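# Three arms carry a roped hoop onto the other post

## Task

Get the hoop off the post it sits on and onto the other post so that it lies flat and encircles the loose peg standing there, with that peg still upright afterwards. The hoop and peg cannot be grasped directly, because a rope joins the hoop to a metal block on each bench and the arms handle those blocks. The task fails if the hoop ever drops more than slightly below the top of the lower post, including while it is hanging. Arm bases in the scene frame (metres, heading in degrees counter-clockwise from +x): arm1 x=-0.05 y=+1.40 z=+0.96 heading -90; arm2 x=-1.23 y=-0.67 z=+1.02 heading +28; arm3 x=+1.26 y=-0.62 z=+1.03 heading +151. At the end every gripper must release and the arms must retreat. A result that only stays in place because a robot is holding it is not counted.

## Robot and tools

Robots: three identical i2rt Big YAM arms named arm1, arm2 and arm3. Each has six revolute joints, a two-finger gripper and a wrist camera that rides on top of the hand and looks toward the fingertips. The hand can reach about 1.0 m from the joint1 axis. Two fixed room cameras are also available: cam_low and cam_top. Nothing is held directly; the arms move the metal blocks tied to the hoop's rope. A loose object may occasionally be nudged by something outside your control. Knocking anything off the work area or onto the floor is a failure.

Frames: there is one scene frame with its origin on the floor and +z pointing up. The hand point lies midway between the fingertips. The hand's z axis runs along the fingers, and the fingers open and close along its y axis. Camera calibrations are given as OpenCV K, D and T_world_to_cam matrices, and may be off by a few degrees and millimetres.

Tool execute_actions: arguments are actions, a list that holds exactly one action or is empty, and cameras, an optional list of camera names ("all", omitted or null means every camera; [] means none). The action is an object keyed by robot name. Each robot entry holds "joints", a map from joint name to an absolute target; these are not offsets. Joint names, units and ranges:
- joint1_rad: -2.879 to 2.879. Rotates the arm about its base; positive is counter-clockwise seen from above. At 0 the arm points along its base heading.
- joint2_rad: 0 to 3.141. Shoulder. At 0 the upper arm points backward, about level; increasing it lifts the arm up and then forward.
- joint3_rad: 0 to 3.019. Elbow. At 0 the forearm is folded back along the upper arm; increasing it opens the elbow.
- joint4_rad: -1.692 to 1.57. Hand pitch; positive tips the fingers up.
- joint5_rad: -1.57 to 1.57. Sideways hand swing; positive is toward the arm's right.
- joint6_rad: -2.094 to 2.094. Hand roll; positive is clockwise when viewed from behind the hand.
- gripper_m: 0 to 0.093, the fingertip gap in metres. Each finger pad grips with about 50 to 62 N.
A joint counts as done within ±0.045, 0.14, 0.09, 0.055, 0.03, 0.035 rad for joints 1 to 6, and ±0.003 m for the gripper. All motions in a call start at the same moment but may finish at different times. No action can run longer than 15 s. Joints move at different speeds, so the hand can take a wide, curving path. Any joint or robot you leave out may still be driving toward its previous target. An unknown key or an out-of-range value rejects the whole call, and nothing moves. An empty list just returns the state and the images. Example: {"arm1": {"joints": {"gripper_m": 0.05}}, "arm2": {"joints": {"joint1_rad": 0.3}}}.

Results: each robot's state, including joint_positions and joint_status, plus one image per requested camera, listed in the order of the "pictures" line. joint_status values:
- off_target: the joint stopped short of its target and may still be pushing.
- contact_stop or time_out: the joint holds where it stopped. After time_out it may keep a target up to 0.375, 0.375, 0.113, 0.225, 0.075, 0.3 rad away (joints 1 to 6) and keep pushing toward it. on_its_own names such joints, and "held at" there means the target, not the current position. To relieve the push, send the joint its reported position.
- not_followed, shown with a "joint command not followed" line and usually a "cause:" line: the self- and inter-arm collision check held back that arm's targets, though the gripper command still runs. Held-back targets may be retried on every later action.
A very small change of target may not move a joint at all, and a joint carrying a load sags. If a call reports a stop, any later execute_actions, wait or finished_scene calls in the same reply are skipped.

wait(seconds 0 to 10): commands nothing and returns the state and images. zoom_image(camera, region [x0,y0,x1,y1] in pixels, at most 504x504): gives a closer view of that camera's latest full image. read_manual(section "licences"): returns the licence text only. finished_scene(scene 1 or 2): ends the scene and reports whether it succeeded, and cannot be undone. The next scene's task arrives in its result. Replying without a tool call ends all remaining scenes.

Cautions: the arms do not stop when they touch something; they keep pushing, and they can push hard. Sustained pushing or holding heats the motors. A MOTOR HOT warning appears at 85 °C. At 100 °C there is an OVER-TEMPERATURE FAULT: that arm goes limp and falls, and its unmet keys read limit_stop_at_motor_heat, so resend the targets afterwards. The state never reports arms touching each other. The collision check can react too late and does not cover fingers, gripper housings or cameras. Two robots pressing hard against each other fails the task and ends the run. The arms do not wait for one another, and the robot holds your last command while you think. Avoid drops, slips, slams and hard pushes.

Each tool is called by a JSON object that holds its "api" and its "payload", one argument or row to a line.

## Session

{"api": "execute_actions", "payload": {
  "actions": []
}}

Scene clock: 0.00 s.
arm1.joint_positions: joint1_rad=+0.465 joint2_rad=+0.323 joint3_rad=+1.699 joint4_rad=-1.477 joint5_rad=+0.280 joint6_rad=-0.185 gripper_m=+0.095
arm1.joint_status: not commanded
arm1.hand: x=-0.0913 y=+1.3788 z=+1.6251 quat_wxyz=(-0.466, -0.406, -0.623, +0.480) (m; scene frame)
arm2.joint_positions: joint1_rad=+0.110 joint2_rad=+0.237 joint3_rad=+1.625 joint4_rad=-1.167 joint5_rad=+0.050 joint6_rad=-0.808 gripper_m=+0.095
arm2.joint_status: not commanded
arm2.hand: x=-1.2447 y=-0.6887 z=+1.7386 quat_wxyz=(-0.774, +0.388, -0.490, +0.099) (m; scene frame)
arm3.joint_positions: joint1_rad=-0.738 joint2_rad=+0.632 joint3_rad=+1.418 joint4_rad=-1.224 joint5_rad=+0.183 joint6_rad=+0.510 gripper_m=+0.095
arm3.joint_status: not commanded
arm3.hand: x=+1.2124 y=-0.3791 z=+1.6051 quat_wxyz=(-0.264, +0.498, -0.678, -0.471) (m; scene frame)
pictures: arm1_cam_wrist, arm2_cam_wrist, arm3_cam_wrist, cam_low, cam_top
Images, in order (width x height): arm1_cam_wrist 504x504, arm2_cam_wrist 504x504, arm3_cam_wrist 504x504, cam_low 504x504, cam_top 504x504.

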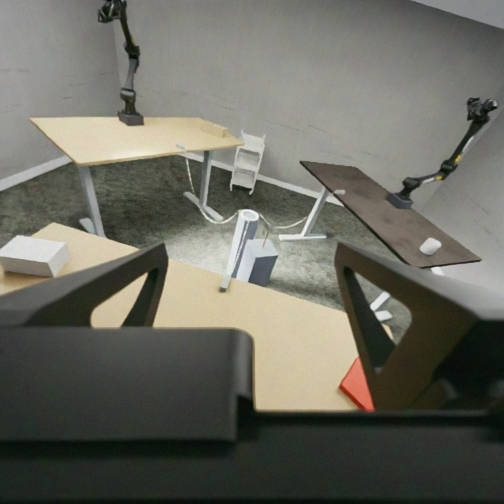

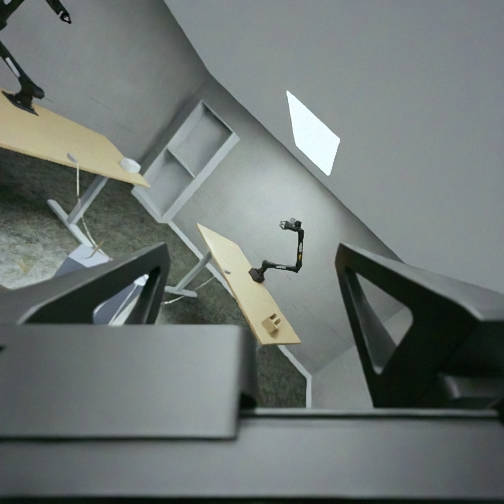

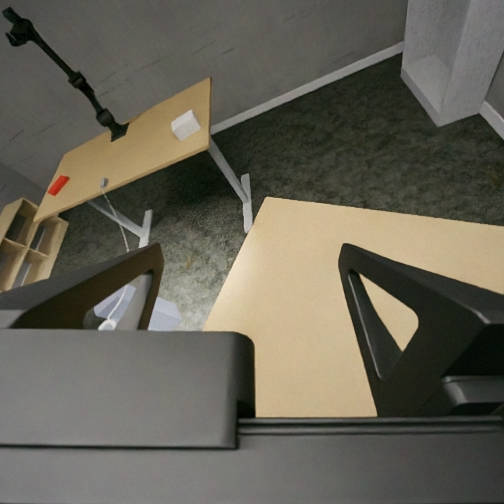

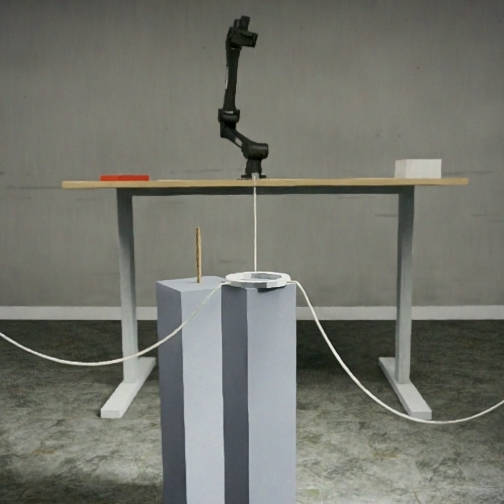

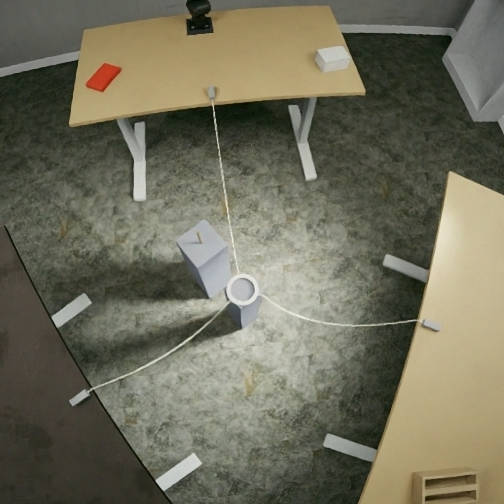

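{"api": "zoom_image", "payload": {
  "camera": "cam_top",
  "region": [150, 200, 300, 350]
}}

{"api": "zoom_image", "payload": {
  "camera": "cam_top",
  "region": [170, 60, 250, 140]
}}

{"api": "zoom_image", "payload": {
  "camera": "cam_top",
  "region": [40, 360, 120, 440]
}}

{"api": "zoom_image", "payload": {
  "camera": "cam_top",
  "region": [390, 285, 470, 365]
}}

{"api": "zoom_image", "payload": {
  "camera": "cam_low",
  "region": [140, 160, 320, 340]
}}

Region (150, 200, 300, 350) of cam_top's 504x504 image, scaled by 3.360, with more detail than that image has.

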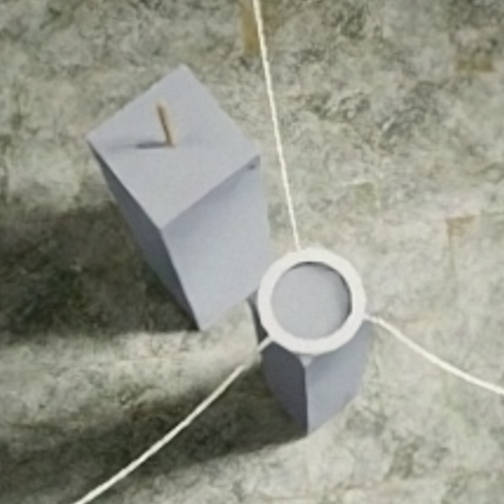

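Region (170, 60, 250, 140) of cam_top's 504x504 image, scaled by 6.300, with more detail than that image has.

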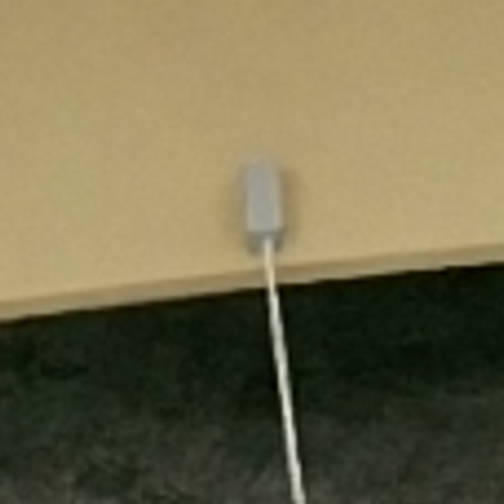

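Region (40, 360, 120, 440) of cam_top's 504x504 image, scaled by 6.300, with more detail than that image has.

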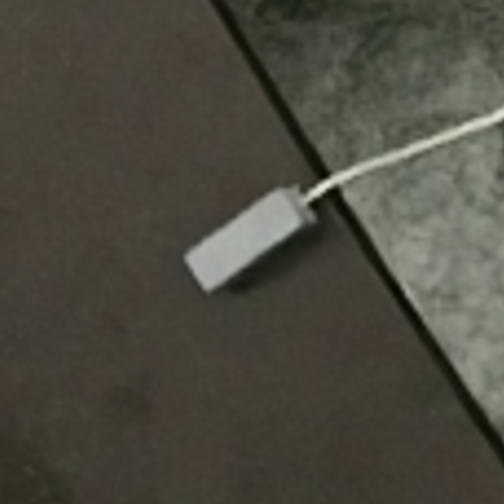

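Region (390, 285, 470, 365) of cam_top's 504x504 image, scaled by 6.300, with more detail than that image has.

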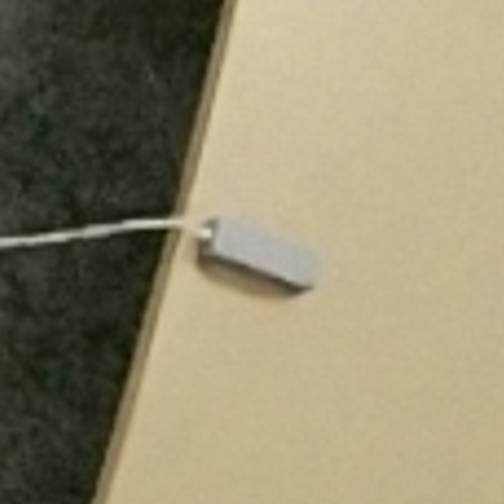

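Region (140, 160, 320, 340) of cam_low's 504x504 image, scaled by 2.800, with more detail than that image has.

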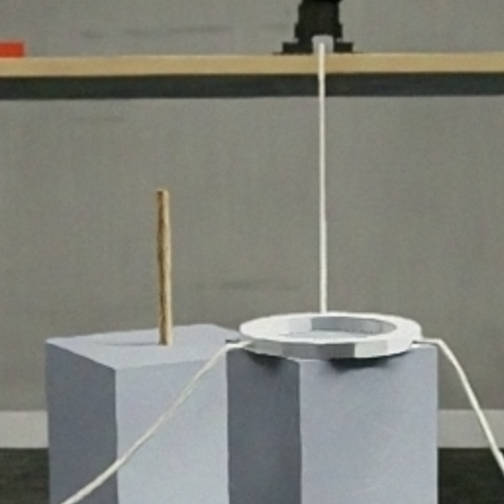

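{"api": "execute_actions", "payload": {
  "actions": [
    {"arm1":{"joints":{"joint1_rad":0.03,"joint2_rad":1.861,"joint3_rad":1.658,"joint4_rad":-1.368,"joint5_rad":0,"joint6_rad":0,"gripper_m":0.09}},"arm2":{"joints":{"joint1_rad":-0.2,"joint2_rad":1.861,"joint3_rad":1.658,"joint4_rad":-1.368,"joint5_rad":0,"joint6_rad":0,"gripper_m":0.09}},"arm3":{"joints":{"joint1_rad":0.14,"joint2_rad":1.861,"joint3_rad":1.658,"joint4_rad":-1.368,"joint5_rad":0,"joint6_rad":0,"gripper_m":0.09}}}
  ]
}}

Scene clock: 5.87 s.
arm1.joint_positions: joint1_rad=+0.038 joint2_rad=+1.871 joint3_rad=+1.631 joint4_rad=-1.369 joint5_rad=+0.002 joint6_rad=-0.010 gripper_m=+0.090
arm1.joint_status: all done
arm1.hand: x=-0.0276 y=+0.8413 z=+1.0910 quat_wxyz=(+0.021, -0.687, -0.727, -0.011) (m; scene frame)
arm2.joint_positions: joint1_rad=-0.193 joint2_rad=+1.863 joint3_rad=+1.642 joint4_rad=-1.359 joint5_rad=+0.001 joint6_rad=-0.008 gripper_m=+0.090
arm2.joint_status: all done
arm2.hand: x=-0.6890 y=-0.5084 z=+1.1676 quat_wxyz=(+0.004, +0.149, -0.989, +0.002) (m; scene frame)
arm3.joint_positions: joint1_rad=+0.143 joint2_rad=+1.856 joint3_rad=+1.651 joint4_rad=-1.356 joint5_rad=+0.002 joint6_rad=+0.012 gripper_m=+0.090
arm3.joint_status: all done
arm3.hand: x=+0.7278 y=-0.4178 z=+1.1811 quat_wxyz=(-0.002, +0.982, -0.188, -0.006) (m; scene frame)
pictures: arm1_cam_wrist, arm2_cam_wrist, arm3_cam_wrist, cam_low, cam_top
camera_calibration (this result's frames):
arm1_cam_wrist: T_world_to_cam=[[-0.998094, -0.0600589, 0.014198, 0.0104468], [-0.0379558, 0.77879, 0.626135, -1.33547], [-0.0486623, 0.624403, -0.779585, 0.449401], [0, 0, 0, 1]] pos_world=[-0.0183932, 0.760073, 1.18638]
arm2_cam_wrist: T_world_to_cam=[[0.284894, -0.958493, 0.0112386, -0.304966], [-0.769657, -0.221746, 0.598713, -1.33547], [-0.57137, -0.179219, -0.800885, 0.574681], [0, 0, 0, 1]] pos_world=[-0.612613, -0.485448, 1.26324]
arm3_cam_wrist: T_world_to_cam=[[0.34796, 0.937504, -0.0031667, 0.14023], [0.778792, -0.28717, 0.557688, -1.34207], [0.521926, -0.19652, -0.830044, 0.63884], [0, 0, 0, 1]] pos_world=[0.662969, -0.391322, 1.27916]
Images, in order (width x height): arm1_cam_wrist 504x504, arm2_cam_wrist 504x504, arm3_cam_wrist 504x504, cam_low 504x504, cam_top 504x504.

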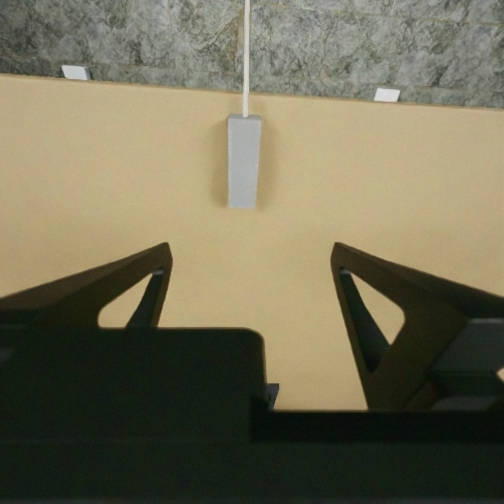

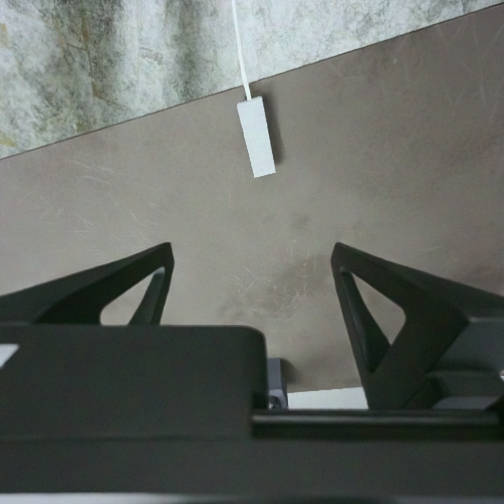

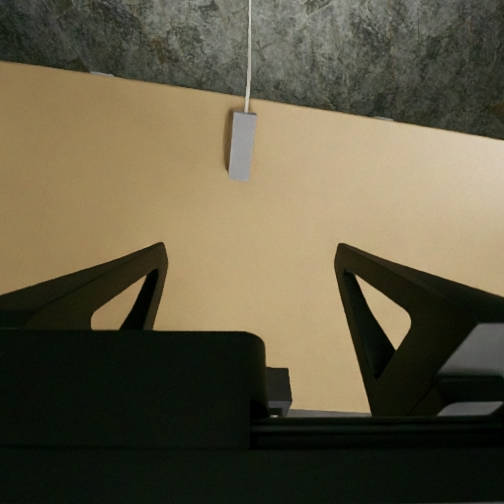

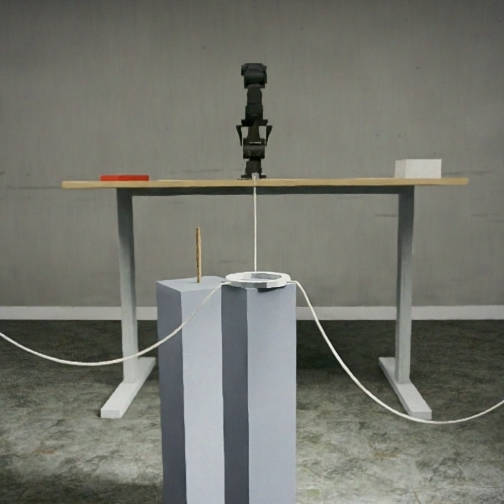

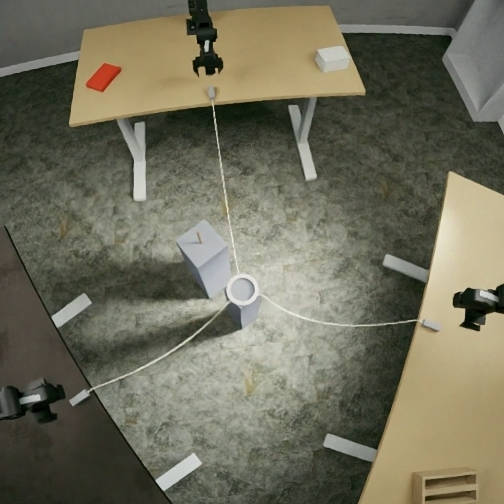

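{"api": "execute_actions", "payload": {
  "actions": [
    {"arm1":{"joints":{"joint1_rad":0.052,"joint2_rad":1.96,"joint3_rad":1.535,"joint4_rad":-1.118}},"arm2":{"joints":{"joint1_rad":-0.213,"joint2_rad":2.03,"joint3_rad":1.636,"joint4_rad":-1.165,"joint6_rad":-0.235}},"arm3":{"joints":{"joint1_rad":0.154,"joint2_rad":2.021,"joint3_rad":1.61,"joint4_rad":-1.16,"joint6_rad":0.145}}}
  ],
  "cameras": ["arm1_cam_wrist","arm2_cam_wrist","arm3_cam_wrist"]
}}

Scene clock: 8.57 s.
arm1.joint_positions: joint1_rad=+0.041 joint2_rad=+1.983 joint3_rad=+1.513 joint4_rad=-1.129 joint5_rad=+0.002 joint6_rad=-0.010 gripper_m=+0.090
arm1.joint_status: all done
arm1.hand: x=-0.0264 y=+0.8331 z=+0.9861 quat_wxyz=(+0.017, -0.685, -0.728, -0.008) (m; scene frame)
arm2.joint_positions: joint1_rad=-0.205 joint2_rad=+2.039 joint3_rad=+1.621 joint4_rad=-1.175 joint5_rad=+0.001 joint6_rad=-0.226 gripper_m=+0.090
arm2.joint_status: all done
arm2.hand: x=-0.6578 y=-0.5065 z=+1.0602 quat_wxyz=(+0.011, +0.250, -0.968, +0.001) (m; scene frame)
arm3.joint_positions: joint1_rad=+0.145 joint2_rad=+2.033 joint3_rad=+1.607 joint4_rad=-1.174 joint5_rad=+0.002 joint6_rad=+0.133 gripper_m=+0.090
arm3.joint_status: all done
arm3.hand: x=+0.7067 y=-0.4106 z=+1.0657 quat_wxyz=(+0.000, +0.969, -0.246, +0.013) (m; scene frame)
pictures: arm1_cam_wrist, arm2_cam_wrist, arm3_cam_wrist
camera_calibration (this result's frames):
arm1_cam_wrist: T_world_to_cam=[[-0.997882, -0.0634526, 0.0142952, 0.0153984], [-0.0410052, 0.78432, 0.619, -1.26102], [-0.0504892, 0.617103, -0.785261, 0.38446], [0, 0, 0, 1]] pos_world=[-0.0169317, 0.752772, 1.08225]
arm2_cam_wrist: T_world_to_cam=[[0.475024, -0.87995, 0.00638449, -0.140855], [-0.699384, -0.373126, 0.609622, -1.28871], [-0.534055, -0.29405, -0.792666, 0.464486], [0, 0, 0, 1]] pos_world=[-0.586336, -0.468215, 1.15471]
arm3_cam_wrist: T_world_to_cam=[[0.45692, 0.889508, -0.00038863, 0.0407874], [0.718821, -0.368985, 0.589191, -1.28403], [0.523947, -0.269493, -0.807993, 0.500589], [0, 0, 0, 1]] pos_world=[0.642071, -0.375164, 1.16103]
Images, in order (width x height): arm1_cam_wrist 504x504, arm2_cam_wrist 504x504, arm3_cam_wrist 504x504.

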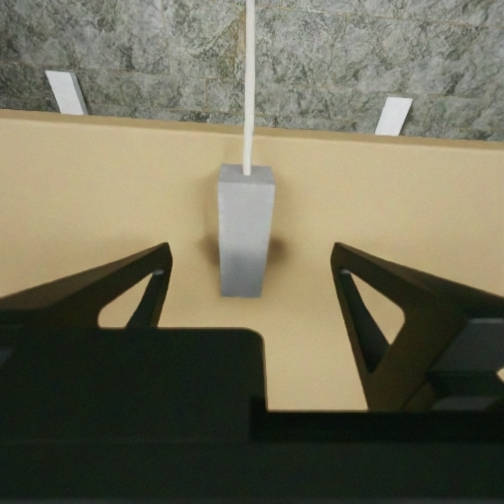

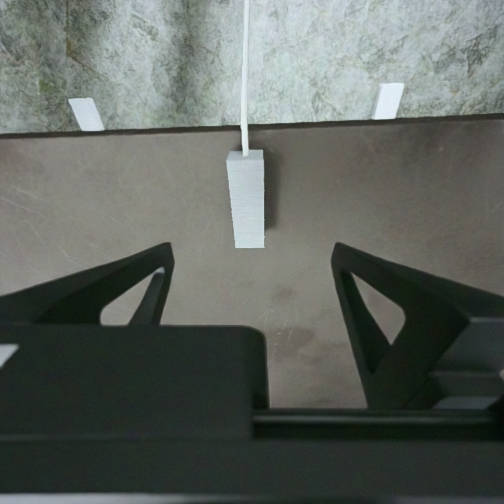

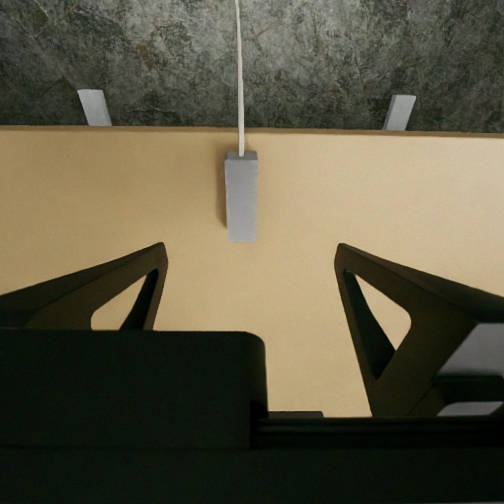

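{"api": "execute_actions", "payload": {
  "actions": [
    {"arm1":{"joints":{"joint1_rad":0.056,"joint2_rad":1.996,"joint3_rad":1.534,"joint4_rad":-1.078}},"arm2":{"joints":{"joint1_rad":-0.2,"joint2_rad":2.123,"joint3_rad":1.59,"joint4_rad":-1.015}},"arm3":{"joints":{"joint1_rad":0.17,"joint2_rad":2.115,"joint3_rad":1.468,"joint4_rad":-0.91}}}
  ],
  "cameras": ["arm1_cam_wrist","arm2_cam_wrist","arm3_cam_wrist","cam_low"]
}}

Scene clock: 11.33 s.
arm1.joint_positions: joint1_rad=+0.046 joint2_rad=+1.983 joint3_rad=+1.513 joint4_rad=-1.089 joint5_rad=+0.002 joint6_rad=-0.010 gripper_m=+0.090
arm1.joint_status: all done
arm1.hand: x=-0.0235 y=+0.8234 z=+0.9859 quat_wxyz=(+0.003, -0.684, -0.730, +0.006) (m; scene frame)
arm2.joint_positions: joint1_rad=-0.205 joint2_rad=+2.121 joint3_rad=+1.584 joint4_rad=-1.026 joint5_rad=+0.001 joint6_rad=-0.227 gripper_m=+0.090
arm2.joint_status: all done
arm2.hand: x=-0.6477 y=-0.5037 z=+0.9995 quat_wxyz=(-0.003, +0.250, -0.968, +0.001) (m; scene frame)
arm3.joint_positions: joint1_rad=+0.167 joint2_rad=+2.119 joint3_rad=+1.467 joint4_rad=-0.923 joint5_rad=+0.002 joint6_rad=+0.133 gripper_m=+0.090
arm3.joint_status: all done
arm3.hand: x=+0.7137 y=-0.4267 z=+0.9706 quat_wxyz=(-0.001, +0.972, -0.236, +0.001) (m; scene frame)
pictures: arm1_cam_wrist, arm2_cam_wrist, arm3_cam_wrist, cam_low
camera_calibration (this result's frames):
arm1_cam_wrist: T_world_to_cam=[[-0.997611, -0.0674824, 0.0147971, 0.0205272], [-0.0459629, 0.808215, 0.587091, -1.2415], [-0.0515775, 0.585008, -0.809386, 0.440638], [0, 0, 0, 1]] pos_world=[-0.0138579, 0.74701, 1.08522]
arm2_cam_wrist: T_world_to_cam=[[0.475111, -0.879835, 0.0126195, -0.148873], [-0.715912, -0.378175, 0.586902, -1.23416], [-0.511605, -0.287878, -0.809559, 0.457133], [0, 0, 0, 1]] pos_world=[-0.578949, -0.466115, 1.09629]
arm3_cam_wrist: T_world_to_cam=[[0.43776, 0.899087, -0.00306146, 0.0722301], [0.740052, -0.358389, 0.569105, -1.23004], [0.510578, -0.251397, -0.822259, 0.446829], [0, 0, 0, 1]] pos_world=[0.650534, -0.393442, 1.06765]
Images, in order (width x height): arm1_cam_wrist 504x504, arm2_cam_wrist 504x504, arm3_cam_wrist 504x504, cam_low 504x504.

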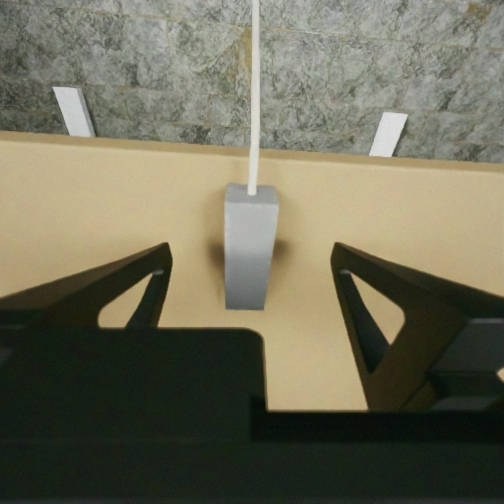

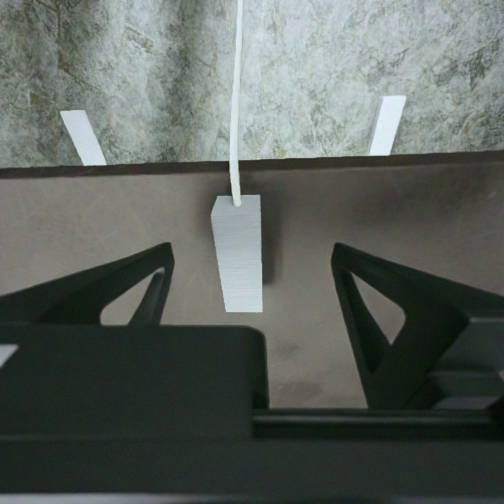

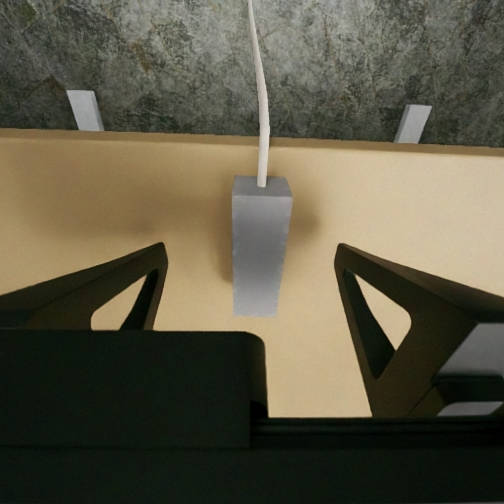

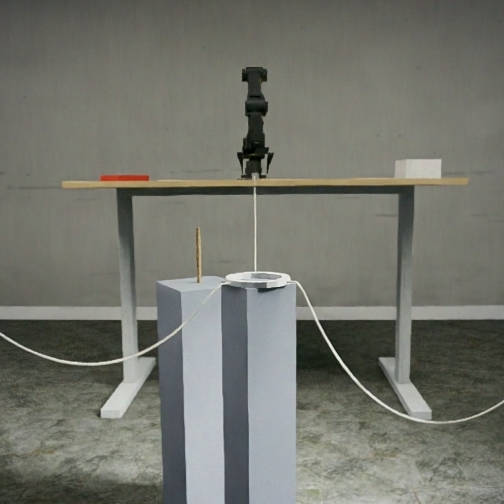

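{"api": "execute_actions", "payload": {
  "actions": [
    {"arm1":{"joints":{"joint2_rad":2.03}},"arm2":{"joints":{"joint1_rad":-0.185,"joint2_rad":2.168}},"arm3":{"joints":{"joint1_rad":0.155,"joint2_rad":2.158}}}
  ],
  "cameras": ["arm1_cam_wrist","arm2_cam_wrist","arm3_cam_wrist","cam_low"]
}}

{"api": "zoom_image", "payload": {
  "camera": "cam_low",
  "region": [215, 130, 295, 210]
}}

Scene clock: 12.43 s.
arm1.joint_positions: joint1_rad=+0.046 joint2_rad=+2.021 joint3_rad=+1.513 joint4_rad=-1.085 joint5_rad=+0.000 joint6_rad=-0.008 gripper_m=+0.090
arm1.joint_status: all done
arm1.hand: x=-0.0233 y=+0.8266 z=+0.9651 quat_wxyz=(+0.014, -0.684, -0.729, -0.006) (m; scene frame)
arm2.joint_positions: joint1_rad=-0.193 joint2_rad=+2.153 joint3_rad=+1.584 joint4_rad=-1.026 joint5_rad=+0.001 joint6_rad=-0.227 gripper_m=+0.090
arm2.joint_status: all done
arm2.hand: x=-0.6548 y=-0.4978 z=+0.9812 quat_wxyz=(+0.012, +0.256, -0.967, +0.001) (m; scene frame)
arm3.joint_positions: joint1_rad=+0.164 joint2_rad=+2.132 joint3_rad=+1.467 joint4_rad=-0.923 joint5_rad=+0.002 joint6_rad=+0.133 gripper_m=+0.090
arm3.joint_status: all done
arm3.hand: x=+0.7165 y=-0.4261 z=+0.9633 quat_wxyz=(+0.000, +0.971, -0.237, +0.007) (m; scene frame)
pictures: arm1_cam_wrist, arm2_cam_wrist, arm3_cam_wrist, cam_low
camera_calibration (this result's frames):
arm1_cam_wrist: T_world_to_cam=[[-0.997744, -0.0660289, 0.0121163, 0.0226527], [-0.0447005, 0.788109, 0.61391, -1.24108], [-0.0500848, 0.611983, -0.789283, 0.380225], [0, 0, 0, 1]] pos_world=[-0.013832, 0.746914, 1.06174]
arm2_cam_wrist: T_world_to_cam=[[0.486742, -0.873526, 0.00586618, -0.122756], [-0.692992, -0.38204, 0.611398, -1.23723], [-0.531831, -0.301658, -0.791302, 0.402429], [0, 0, 0, 1]] pos_world=[-0.583618, -0.458506, 1.0756]
arm3_cam_wrist: T_world_to_cam=[[0.440196, 0.8979, -0.00163862, 0.0667737], [0.732081, -0.357845, 0.579658, -1.23206], [0.519889, -0.256363, -0.814858, 0.423659], [0, 0, 0, 1]] pos_world=[0.652318, -0.392232, 1.0595]
Images, in order (width x height): arm1_cam_wrist 504x504, arm2_cam_wrist 504x504, arm3_cam_wrist 504x504, cam_low 504x504.

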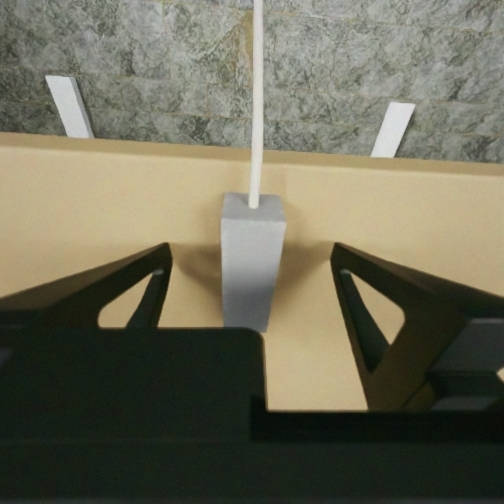

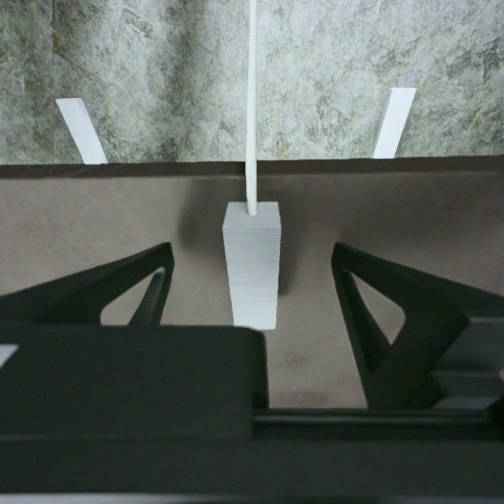

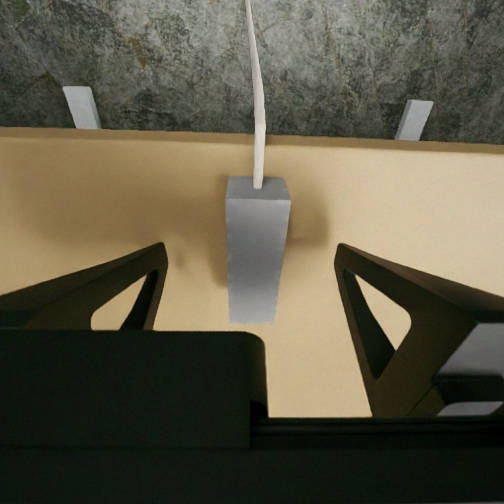

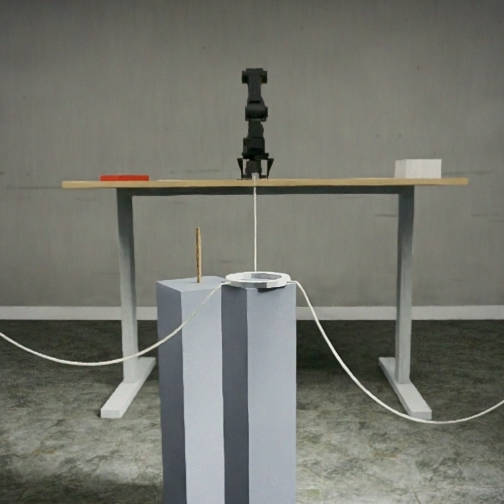

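Region (215, 130, 295, 210) of cam_low's 504x504 image, scaled by 6.300, with more detail than that image has.

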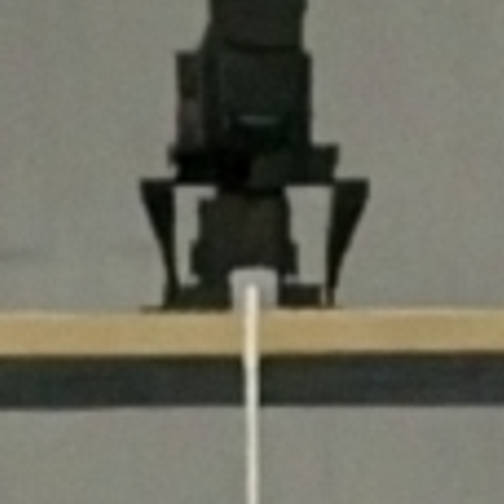

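Arm1 is on the table. Lower the others about 1 cm.

{"api": "execute_actions", "payload": {
  "actions": [
    {"arm1":{"joints":{"joint2_rad":2.015,"gripper_m":0.0}},"arm2":{"joints":{"joint2_rad":2.187}},"arm3":{"joints":{"joint2_rad":2.178}}}
  ],
  "cameras": ["arm1_cam_wrist","arm2_cam_wrist","arm3_cam_wrist"]
}}

Scene clock: 13.40 s.
arm1.joint_positions: joint1_rad=+0.048 joint2_rad=+2.021 joint3_rad=+1.513 joint4_rad=-1.085 joint5_rad=-0.002 joint6_rad=-0.007 gripper_m=+0.025
arm1.joint_status: gripper_m off_target (ended at +0.025, target +0.000); the others done
arm1.hand: x=-0.0218 y=+0.8267 z=+0.9651 quat_wxyz=(+0.014, -0.684, -0.729, -0.007) (m; scene frame)
arm2.joint_positions: joint1_rad=-0.193 joint2_rad=+2.164 joint3_rad=+1.584 joint4_rad=-1.025 joint5_rad=+0.001 joint6_rad=-0.228 gripper_m=+0.090
arm2.joint_status: all done
arm2.hand: x=-0.6564 y=-0.4983 z=+0.9746 quat_wxyz=(+0.017, +0.256, -0.966, +0.002) (m; scene frame)
arm3.joint_positions: joint1_rad=+0.161 joint2_rad=+2.148 joint3_rad=+1.467 joint4_rad=-0.921 joint5_rad=+0.000 joint6_rad=+0.135 gripper_m=+0.090
arm3.joint_status: all done
arm3.hand: x=+0.7195 y=-0.4258 z=+0.9549 quat_wxyz=(+0.001, +0.971, -0.239, +0.014) (m; scene frame)
pictures: arm1_cam_wrist, arm2_cam_wrist, arm3_cam_wrist
camera_calibration (this result's frames):
arm1_cam_wrist: T_world_to_cam=[[-0.997693, -0.0671167, 0.0102181, 0.0268117], [-0.0467218, 0.787987, 0.613916, -1.24102], [-0.0492557, 0.612022, -0.789305, 0.380244], [0, 0, 0, 1]] pos_world=[-0.0125038, 0.746991, 1.06174]
arm2_cam_wrist: T_world_to_cam=[[0.487449, -0.873144, 0.00361636, -0.119499], [-0.686627, -0.380757, 0.619328, -1.23743], [-0.539386, -0.304374, -0.785124, 0.383805], [0, 0, 0, 1]] pos_world=[-0.584381, -0.458678, 1.06814]
arm3_cam_wrist: T_world_to_cam=[[0.444027, 0.896011, -0.00198316, 0.0620271], [0.72338, -0.35717, 0.59089, -1.23339], [0.528736, -0.263806, -0.80675, 0.398015], [0, 0, 0, 1]] pos_world=[0.654226, -0.39111, 1.05002]
Images, in order (width x height): arm1_cam_wrist 504x504, arm2_cam_wrist 504x504, arm3_cam_wrist 504x504.

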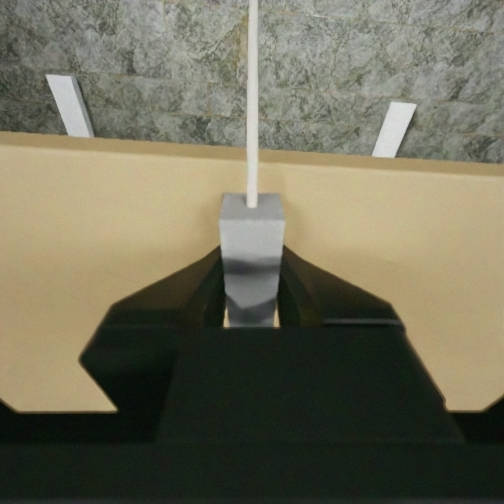

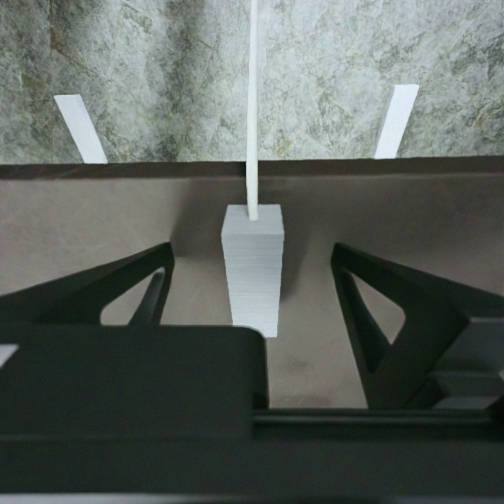

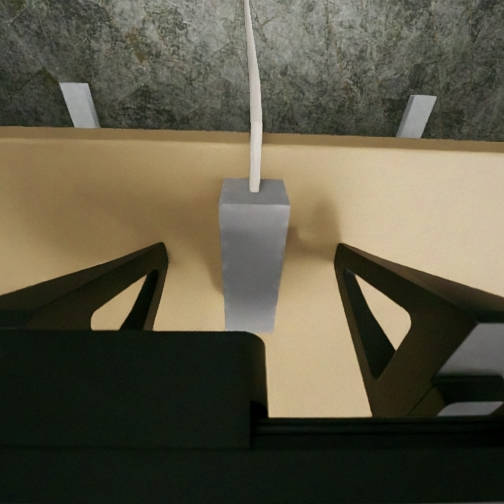

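{"api": "execute_actions", "payload": {
  "actions": [
    {"arm2":{"joints":{"joint2_rad":2.16,"gripper_m":0.0}},"arm3":{"joints":{"joint2_rad":2.145,"gripper_m":0.0}}}
  ],
  "cameras": ["cam_top"]
}}

Scene clock: 14.40 s.
arm1.joint_positions: joint1_rad=+0.048 joint2_rad=+2.021 joint3_rad=+1.513 joint4_rad=-1.085 joint5_rad=-0.002 joint6_rad=-0.007 gripper_m=+0.025
arm1.joint_status: not commanded
arm1.hand: x=-0.0218 y=+0.8267 z=+0.9651 quat_wxyz=(+0.014, -0.684, -0.729, -0.007) (m; scene frame)
arm2.joint_positions: joint1_rad=-0.193 joint2_rad=+2.164 joint3_rad=+1.584 joint4_rad=-1.024 joint5_rad=+0.001 joint6_rad=-0.228 gripper_m=+0.025
arm2.joint_status: gripper_m off_target (ended at +0.025, target +0.000); the others done
arm2.hand: x=-0.6564 y=-0.4983 z=+0.9746 quat_wxyz=(+0.017, +0.257, -0.966, +0.002) (m; scene frame)
arm3.joint_positions: joint1_rad=+0.161 joint2_rad=+2.148 joint3_rad=+1.467 joint4_rad=-0.921 joint5_rad=+0.000 joint6_rad=+0.135 gripper_m=+0.025
arm3.joint_status: gripper_m off_target (ended at +0.025, target +0.000); the others done
arm3.hand: x=+0.7194 y=-0.4259 z=+0.9549 quat_wxyz=(+0.001, +0.971, -0.239, +0.014) (m; scene frame)
pictures: cam_top
Images, in order (width x height): cam_top 504x504.

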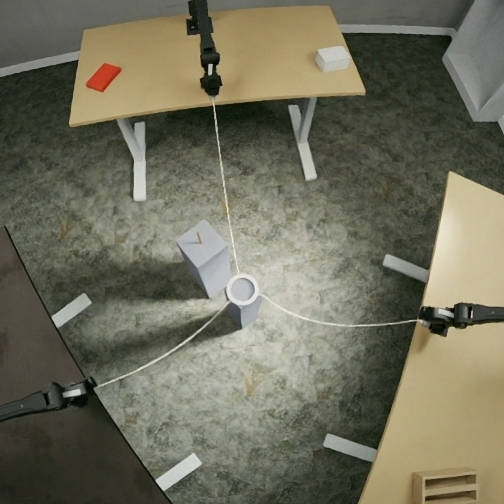

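{"api": "execute_actions", "payload": {
  "actions": [
    {"arm1":{"joints":{"joint2_rad":1.92,"joint3_rad":1.905,"joint4_rad":-1.53}},"arm2":{"joints":{"joint2_rad":1.945,"joint3_rad":1.755,"joint4_rad":-1.36}},"arm3":{"joints":{"joint2_rad":1.86,"joint3_rad":1.86,"joint4_rad":-1.555}}}
  ]
}}

Scene clock: 17.37 s.
arm1.joint_positions: joint1_rad=+0.048 joint2_rad=+1.921 joint3_rad=+1.866 joint4_rad=-1.521 joint5_rad=-0.002 joint6_rad=-0.007 gripper_m=+0.025
arm1.joint_status: all done
arm1.hand: x=-0.0187 y=+0.8059 z=+1.1506 quat_wxyz=(+0.008, -0.684, -0.729, -0.001) (m; scene frame)
arm2.joint_positions: joint1_rad=-0.193 joint2_rad=+1.950 joint3_rad=+1.738 joint4_rad=-1.350 joint5_rad=+0.001 joint6_rad=-0.228 gripper_m=+0.025
arm2.joint_status: all done
arm2.hand: x=-0.6565 y=-0.4982 z=+1.1543 quat_wxyz=(-0.004, +0.257, -0.967, +0.001) (m; scene frame)
arm3.joint_positions: joint1_rad=+0.161 joint2_rad=+1.861 joint3_rad=+1.846 joint4_rad=-1.543 joint5_rad=+0.000 joint6_rad=+0.135 gripper_m=+0.025
arm3.joint_status: all done
arm3.hand: x=+0.7144 y=-0.4243 z=+1.2523 quat_wxyz=(-0.001, +0.971, -0.239, -0.008) (m; scene frame)
pictures: arm1_cam_wrist, arm2_cam_wrist, arm3_cam_wrist, cam_low, cam_top
camera_calibration (this result's frames):
arm1_cam_wrist: T_world_to_cam=[[-0.997691, -0.0671213, 0.0103956, 0.0264589], [-0.0474393, 0.798155, 0.600581, -1.33126], [-0.0486091, 0.598701, -0.799496, 0.562034], [0, 0, 0, 1]] pos_world=[-0.00943649, 0.72784, 1.2486]
arm2_cam_wrist: T_world_to_cam=[[0.48746, -0.873048, 0.0130348, -0.130838], [-0.711568, -0.388558, 0.5854, -1.32984], [-0.506018, -0.294634, -0.81064, 0.581079], [0, 0, 0, 1]] pos_world=[-0.588458, -0.459743, 1.25124]
arm3_cam_wrist: T_world_to_cam=[[0.444153, 0.895922, -0.00726747, 0.0699691], [0.746962, -0.365802, 0.555191, -1.3807], [0.494749, -0.252018, -0.831691, 0.701566], [0, 0, 0, 1]] pos_world=[0.653156, -0.390944, 1.35055]
Images, in order (width x height): arm1_cam_wrist 504x504, arm2_cam_wrist 504x504, arm3_cam_wrist 504x504, cam_low 504x504, cam_top 504x504.

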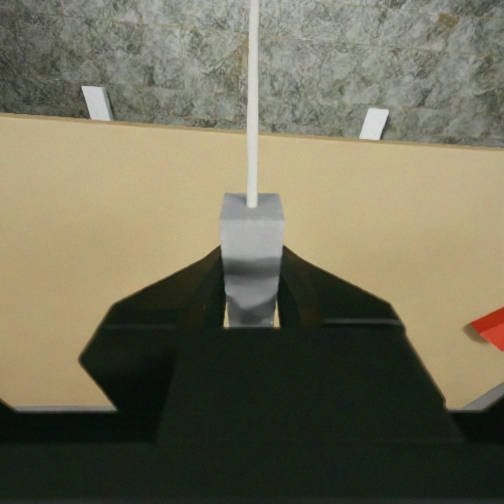

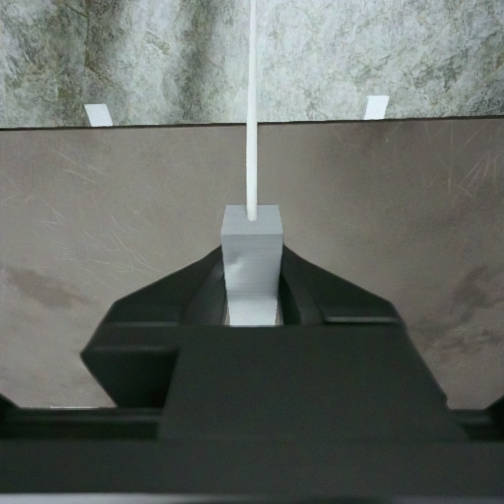

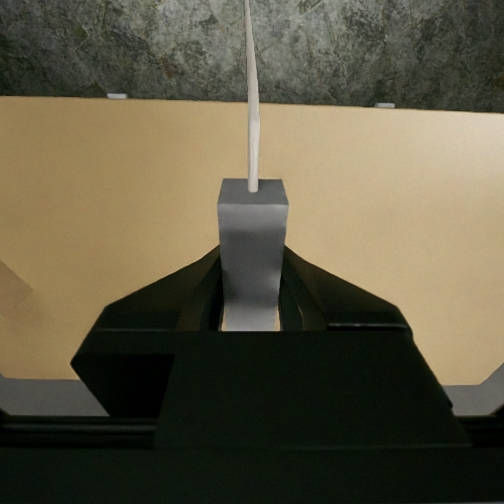

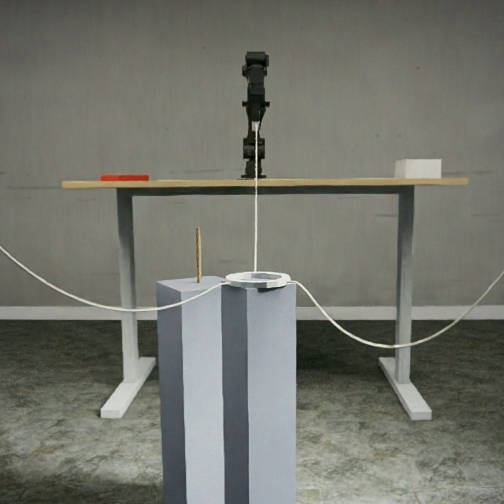

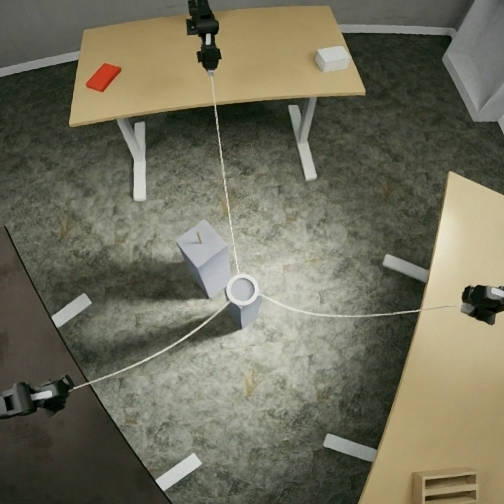

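{"api": "execute_actions", "payload": {
  "actions": [
    {"arm1":{"joints":{"joint1_rad":0.235,"joint2_rad":1.646,"joint3_rad":1.46,"joint4_rad":-0.839}},"arm2":{"joints":{"joint1_rad":-0.255,"joint2_rad":1.47,"joint3_rad":1.04,"joint4_rad":-0.604}},"arm3":{"joints":{"joint1_rad":0.232,"joint2_rad":0.958,"joint3_rad":0.845,"joint4_rad":-0.928}}}
  ],
  "cameras": ["cam_low","cam_top"]
}}

Scene clock: 20.70 s.
arm1.joint_positions: joint1_rad=+0.238 joint2_rad=+1.654 joint3_rad=+1.439 joint4_rad=-0.858 joint5_rad=-0.001 joint6_rad=-0.007 gripper_m=+0.025
arm1.joint_status: all done
arm1.hand: x=+0.0971 y=+0.8074 z=+1.1583 quat_wxyz=(-0.188, -0.593, -0.768, +0.153) (m; scene frame)
arm2.joint_positions: joint1_rad=-0.261 joint2_rad=+1.481 joint3_rad=+1.021 joint4_rad=-0.622 joint5_rad=+0.000 joint6_rad=-0.229 gripper_m=+0.025
arm2.joint_status: all done
arm2.hand: x=-0.7315 y=-0.5570 z=+1.1503 quat_wxyz=(-0.242, +0.217, -0.946, +0.001) (m; scene frame)
arm3.joint_positions: joint1_rad=+0.240 joint2_rad=+0.975 joint3_rad=+0.838 joint4_rad=-0.951 joint5_rad=+0.000 joint6_rad=+0.135 gripper_m=+0.025
arm3.joint_status: all done
arm3.hand: x=+0.9151 y=-0.5270 z=+1.2415 quat_wxyz=(-0.016, +0.951, -0.195, -0.239) (m; scene frame)
pictures: cam_low, cam_top
Images, in order (width x height): cam_low 504x504, cam_top 504x504.

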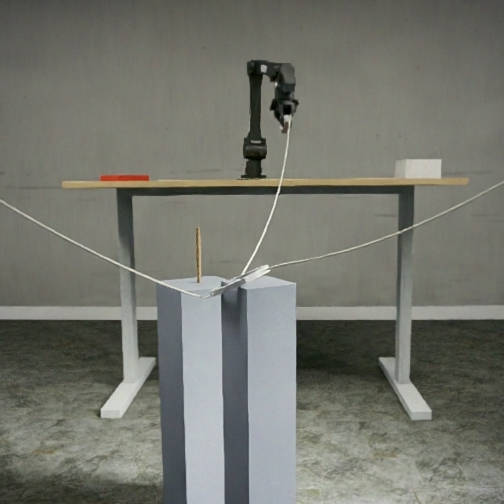

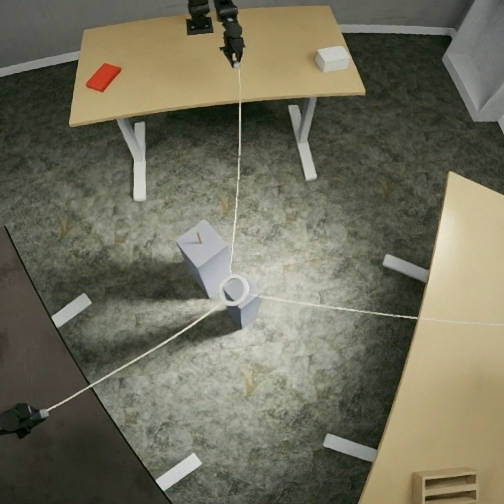

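{"api": "execute_actions", "payload": {
  "actions": [
    {"arm1":{"joints":{"joint2_rad":1.56,"joint3_rad":1.72,"joint4_rad":-1.19}},"arm2":{"joints":{"joint3_rad":1.36,"joint4_rad":-0.92}},"arm3":{"joints":{"joint3_rad":1.13,"joint4_rad":-1.21}}}
  ],
  "cameras": ["cam_low","cam_top"]
}}

Scene clock: 22.30 s.
arm1.joint_positions: joint1_rad=+0.238 joint2_rad=+1.571 joint3_rad=+1.666 joint4_rad=-1.184 joint5_rad=+0.001 joint6_rad=-0.006 gripper_m=+0.025
arm1.joint_status: all done
arm1.hand: x=+0.0911 y=+0.8334 z=+1.2812 quat_wxyz=(-0.181, -0.595, -0.769, +0.148) (m; scene frame)
arm2.joint_positions: joint1_rad=-0.260 joint2_rad=+1.477 joint3_rad=+1.320 joint4_rad=-0.913 joint5_rad=+0.000 joint6_rad=-0.229 gripper_m=+0.025
arm2.joint_status: all done
arm2.hand: x=-0.6961 y=-0.5487 z=+1.2622 quat_wxyz=(-0.248, +0.217, -0.944, +0.001) (m; scene frame)
arm3.joint_positions: joint1_rad=+0.239 joint2_rad=+0.970 joint3_rad=+1.072 joint4_rad=-1.200 joint5_rad=+0.000 joint6_rad=+0.135 gripper_m=+0.025
arm3.joint_status: all done
arm3.hand: x=+0.9173 y=-0.5275 z=+1.3308 quat_wxyz=(-0.016, +0.952, -0.195, -0.235) (m; scene frame)
pictures: cam_low, cam_top
Images, in order (width x height): cam_low 504x504, cam_top 504x504.

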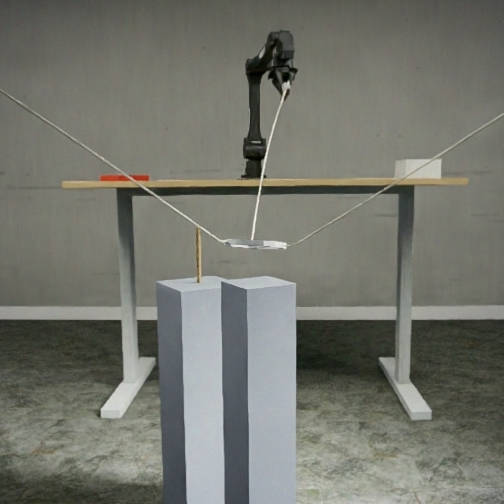

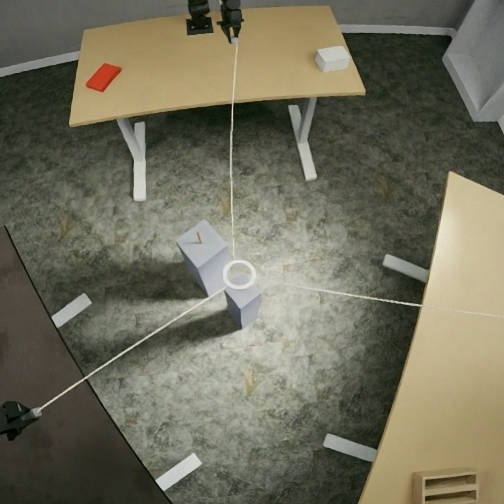

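{"api": "execute_actions", "payload": {
  "actions": [
    {"arm1":{"joints":{"joint1_rad":0.146,"joint2_rad":1.362,"joint3_rad":1.74,"joint4_rad":-1.408}},"arm2":{"joints":{"joint1_rad":-0.074,"joint2_rad":1.36,"joint3_rad":1.49,"joint4_rad":-1.17}},"arm3":{"joints":{"joint1_rad":0.098,"joint2_rad":1.22,"joint3_rad":1.54,"joint4_rad":-1.355}}}
  ],
  "cameras": ["cam_low","cam_top"]
}}

Scene clock: 24.50 s.
arm1.joint_positions: joint1_rad=+0.135 joint2_rad=+1.375 joint3_rad=+1.694 joint4_rad=-1.404 joint5_rad=+0.002 joint6_rad=-0.006 gripper_m=+0.025
arm1.joint_status: all done
arm1.hand: x=+0.0200 y=+0.9117 z=+1.3722 quat_wxyz=(-0.174, -0.633, -0.737, +0.160) (m; scene frame)
arm2.joint_positions: joint1_rad=-0.066 joint2_rad=+1.364 joint3_rad=+1.443 joint4_rad=-1.162 joint5_rad=-0.002 joint6_rad=-0.229 gripper_m=+0.025
arm2.joint_status: all done
arm2.hand: x=-0.7689 y=-0.4644 z=+1.3513 quat_wxyz=(-0.240, +0.308, -0.920, -0.023) (m; scene frame)
arm3.joint_positions: joint1_rad=+0.094 joint2_rad=+1.238 joint3_rad=+1.470 joint4_rad=-1.345 joint5_rad=+0.000 joint6_rad=+0.135 gripper_m=+0.025
arm3.joint_status: all done
arm3.hand: x=+0.8551 y=-0.4440 z=+1.4075 quat_wxyz=(-0.032, +0.937, -0.264, -0.226) (m; scene frame)
pictures: cam_low, cam_top
Images, in order (width x height): cam_low 504x504, cam_top 504x504.

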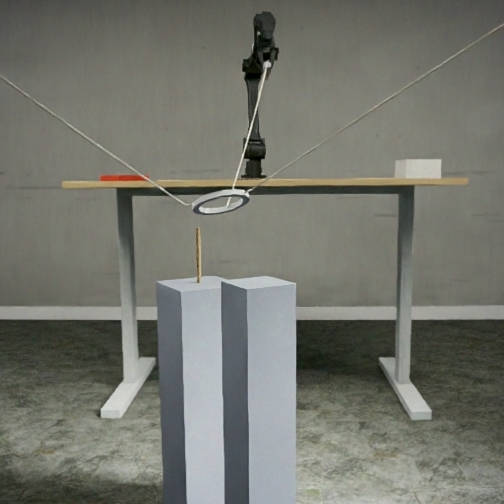

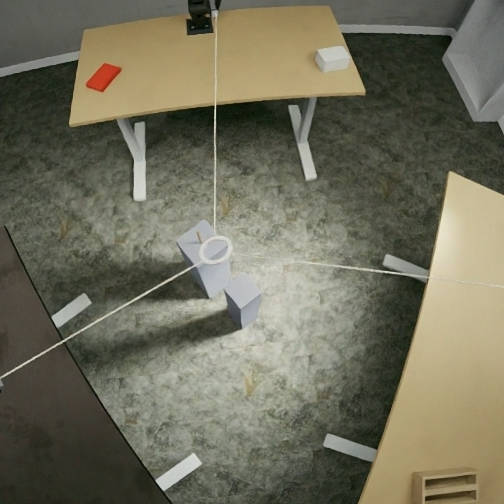

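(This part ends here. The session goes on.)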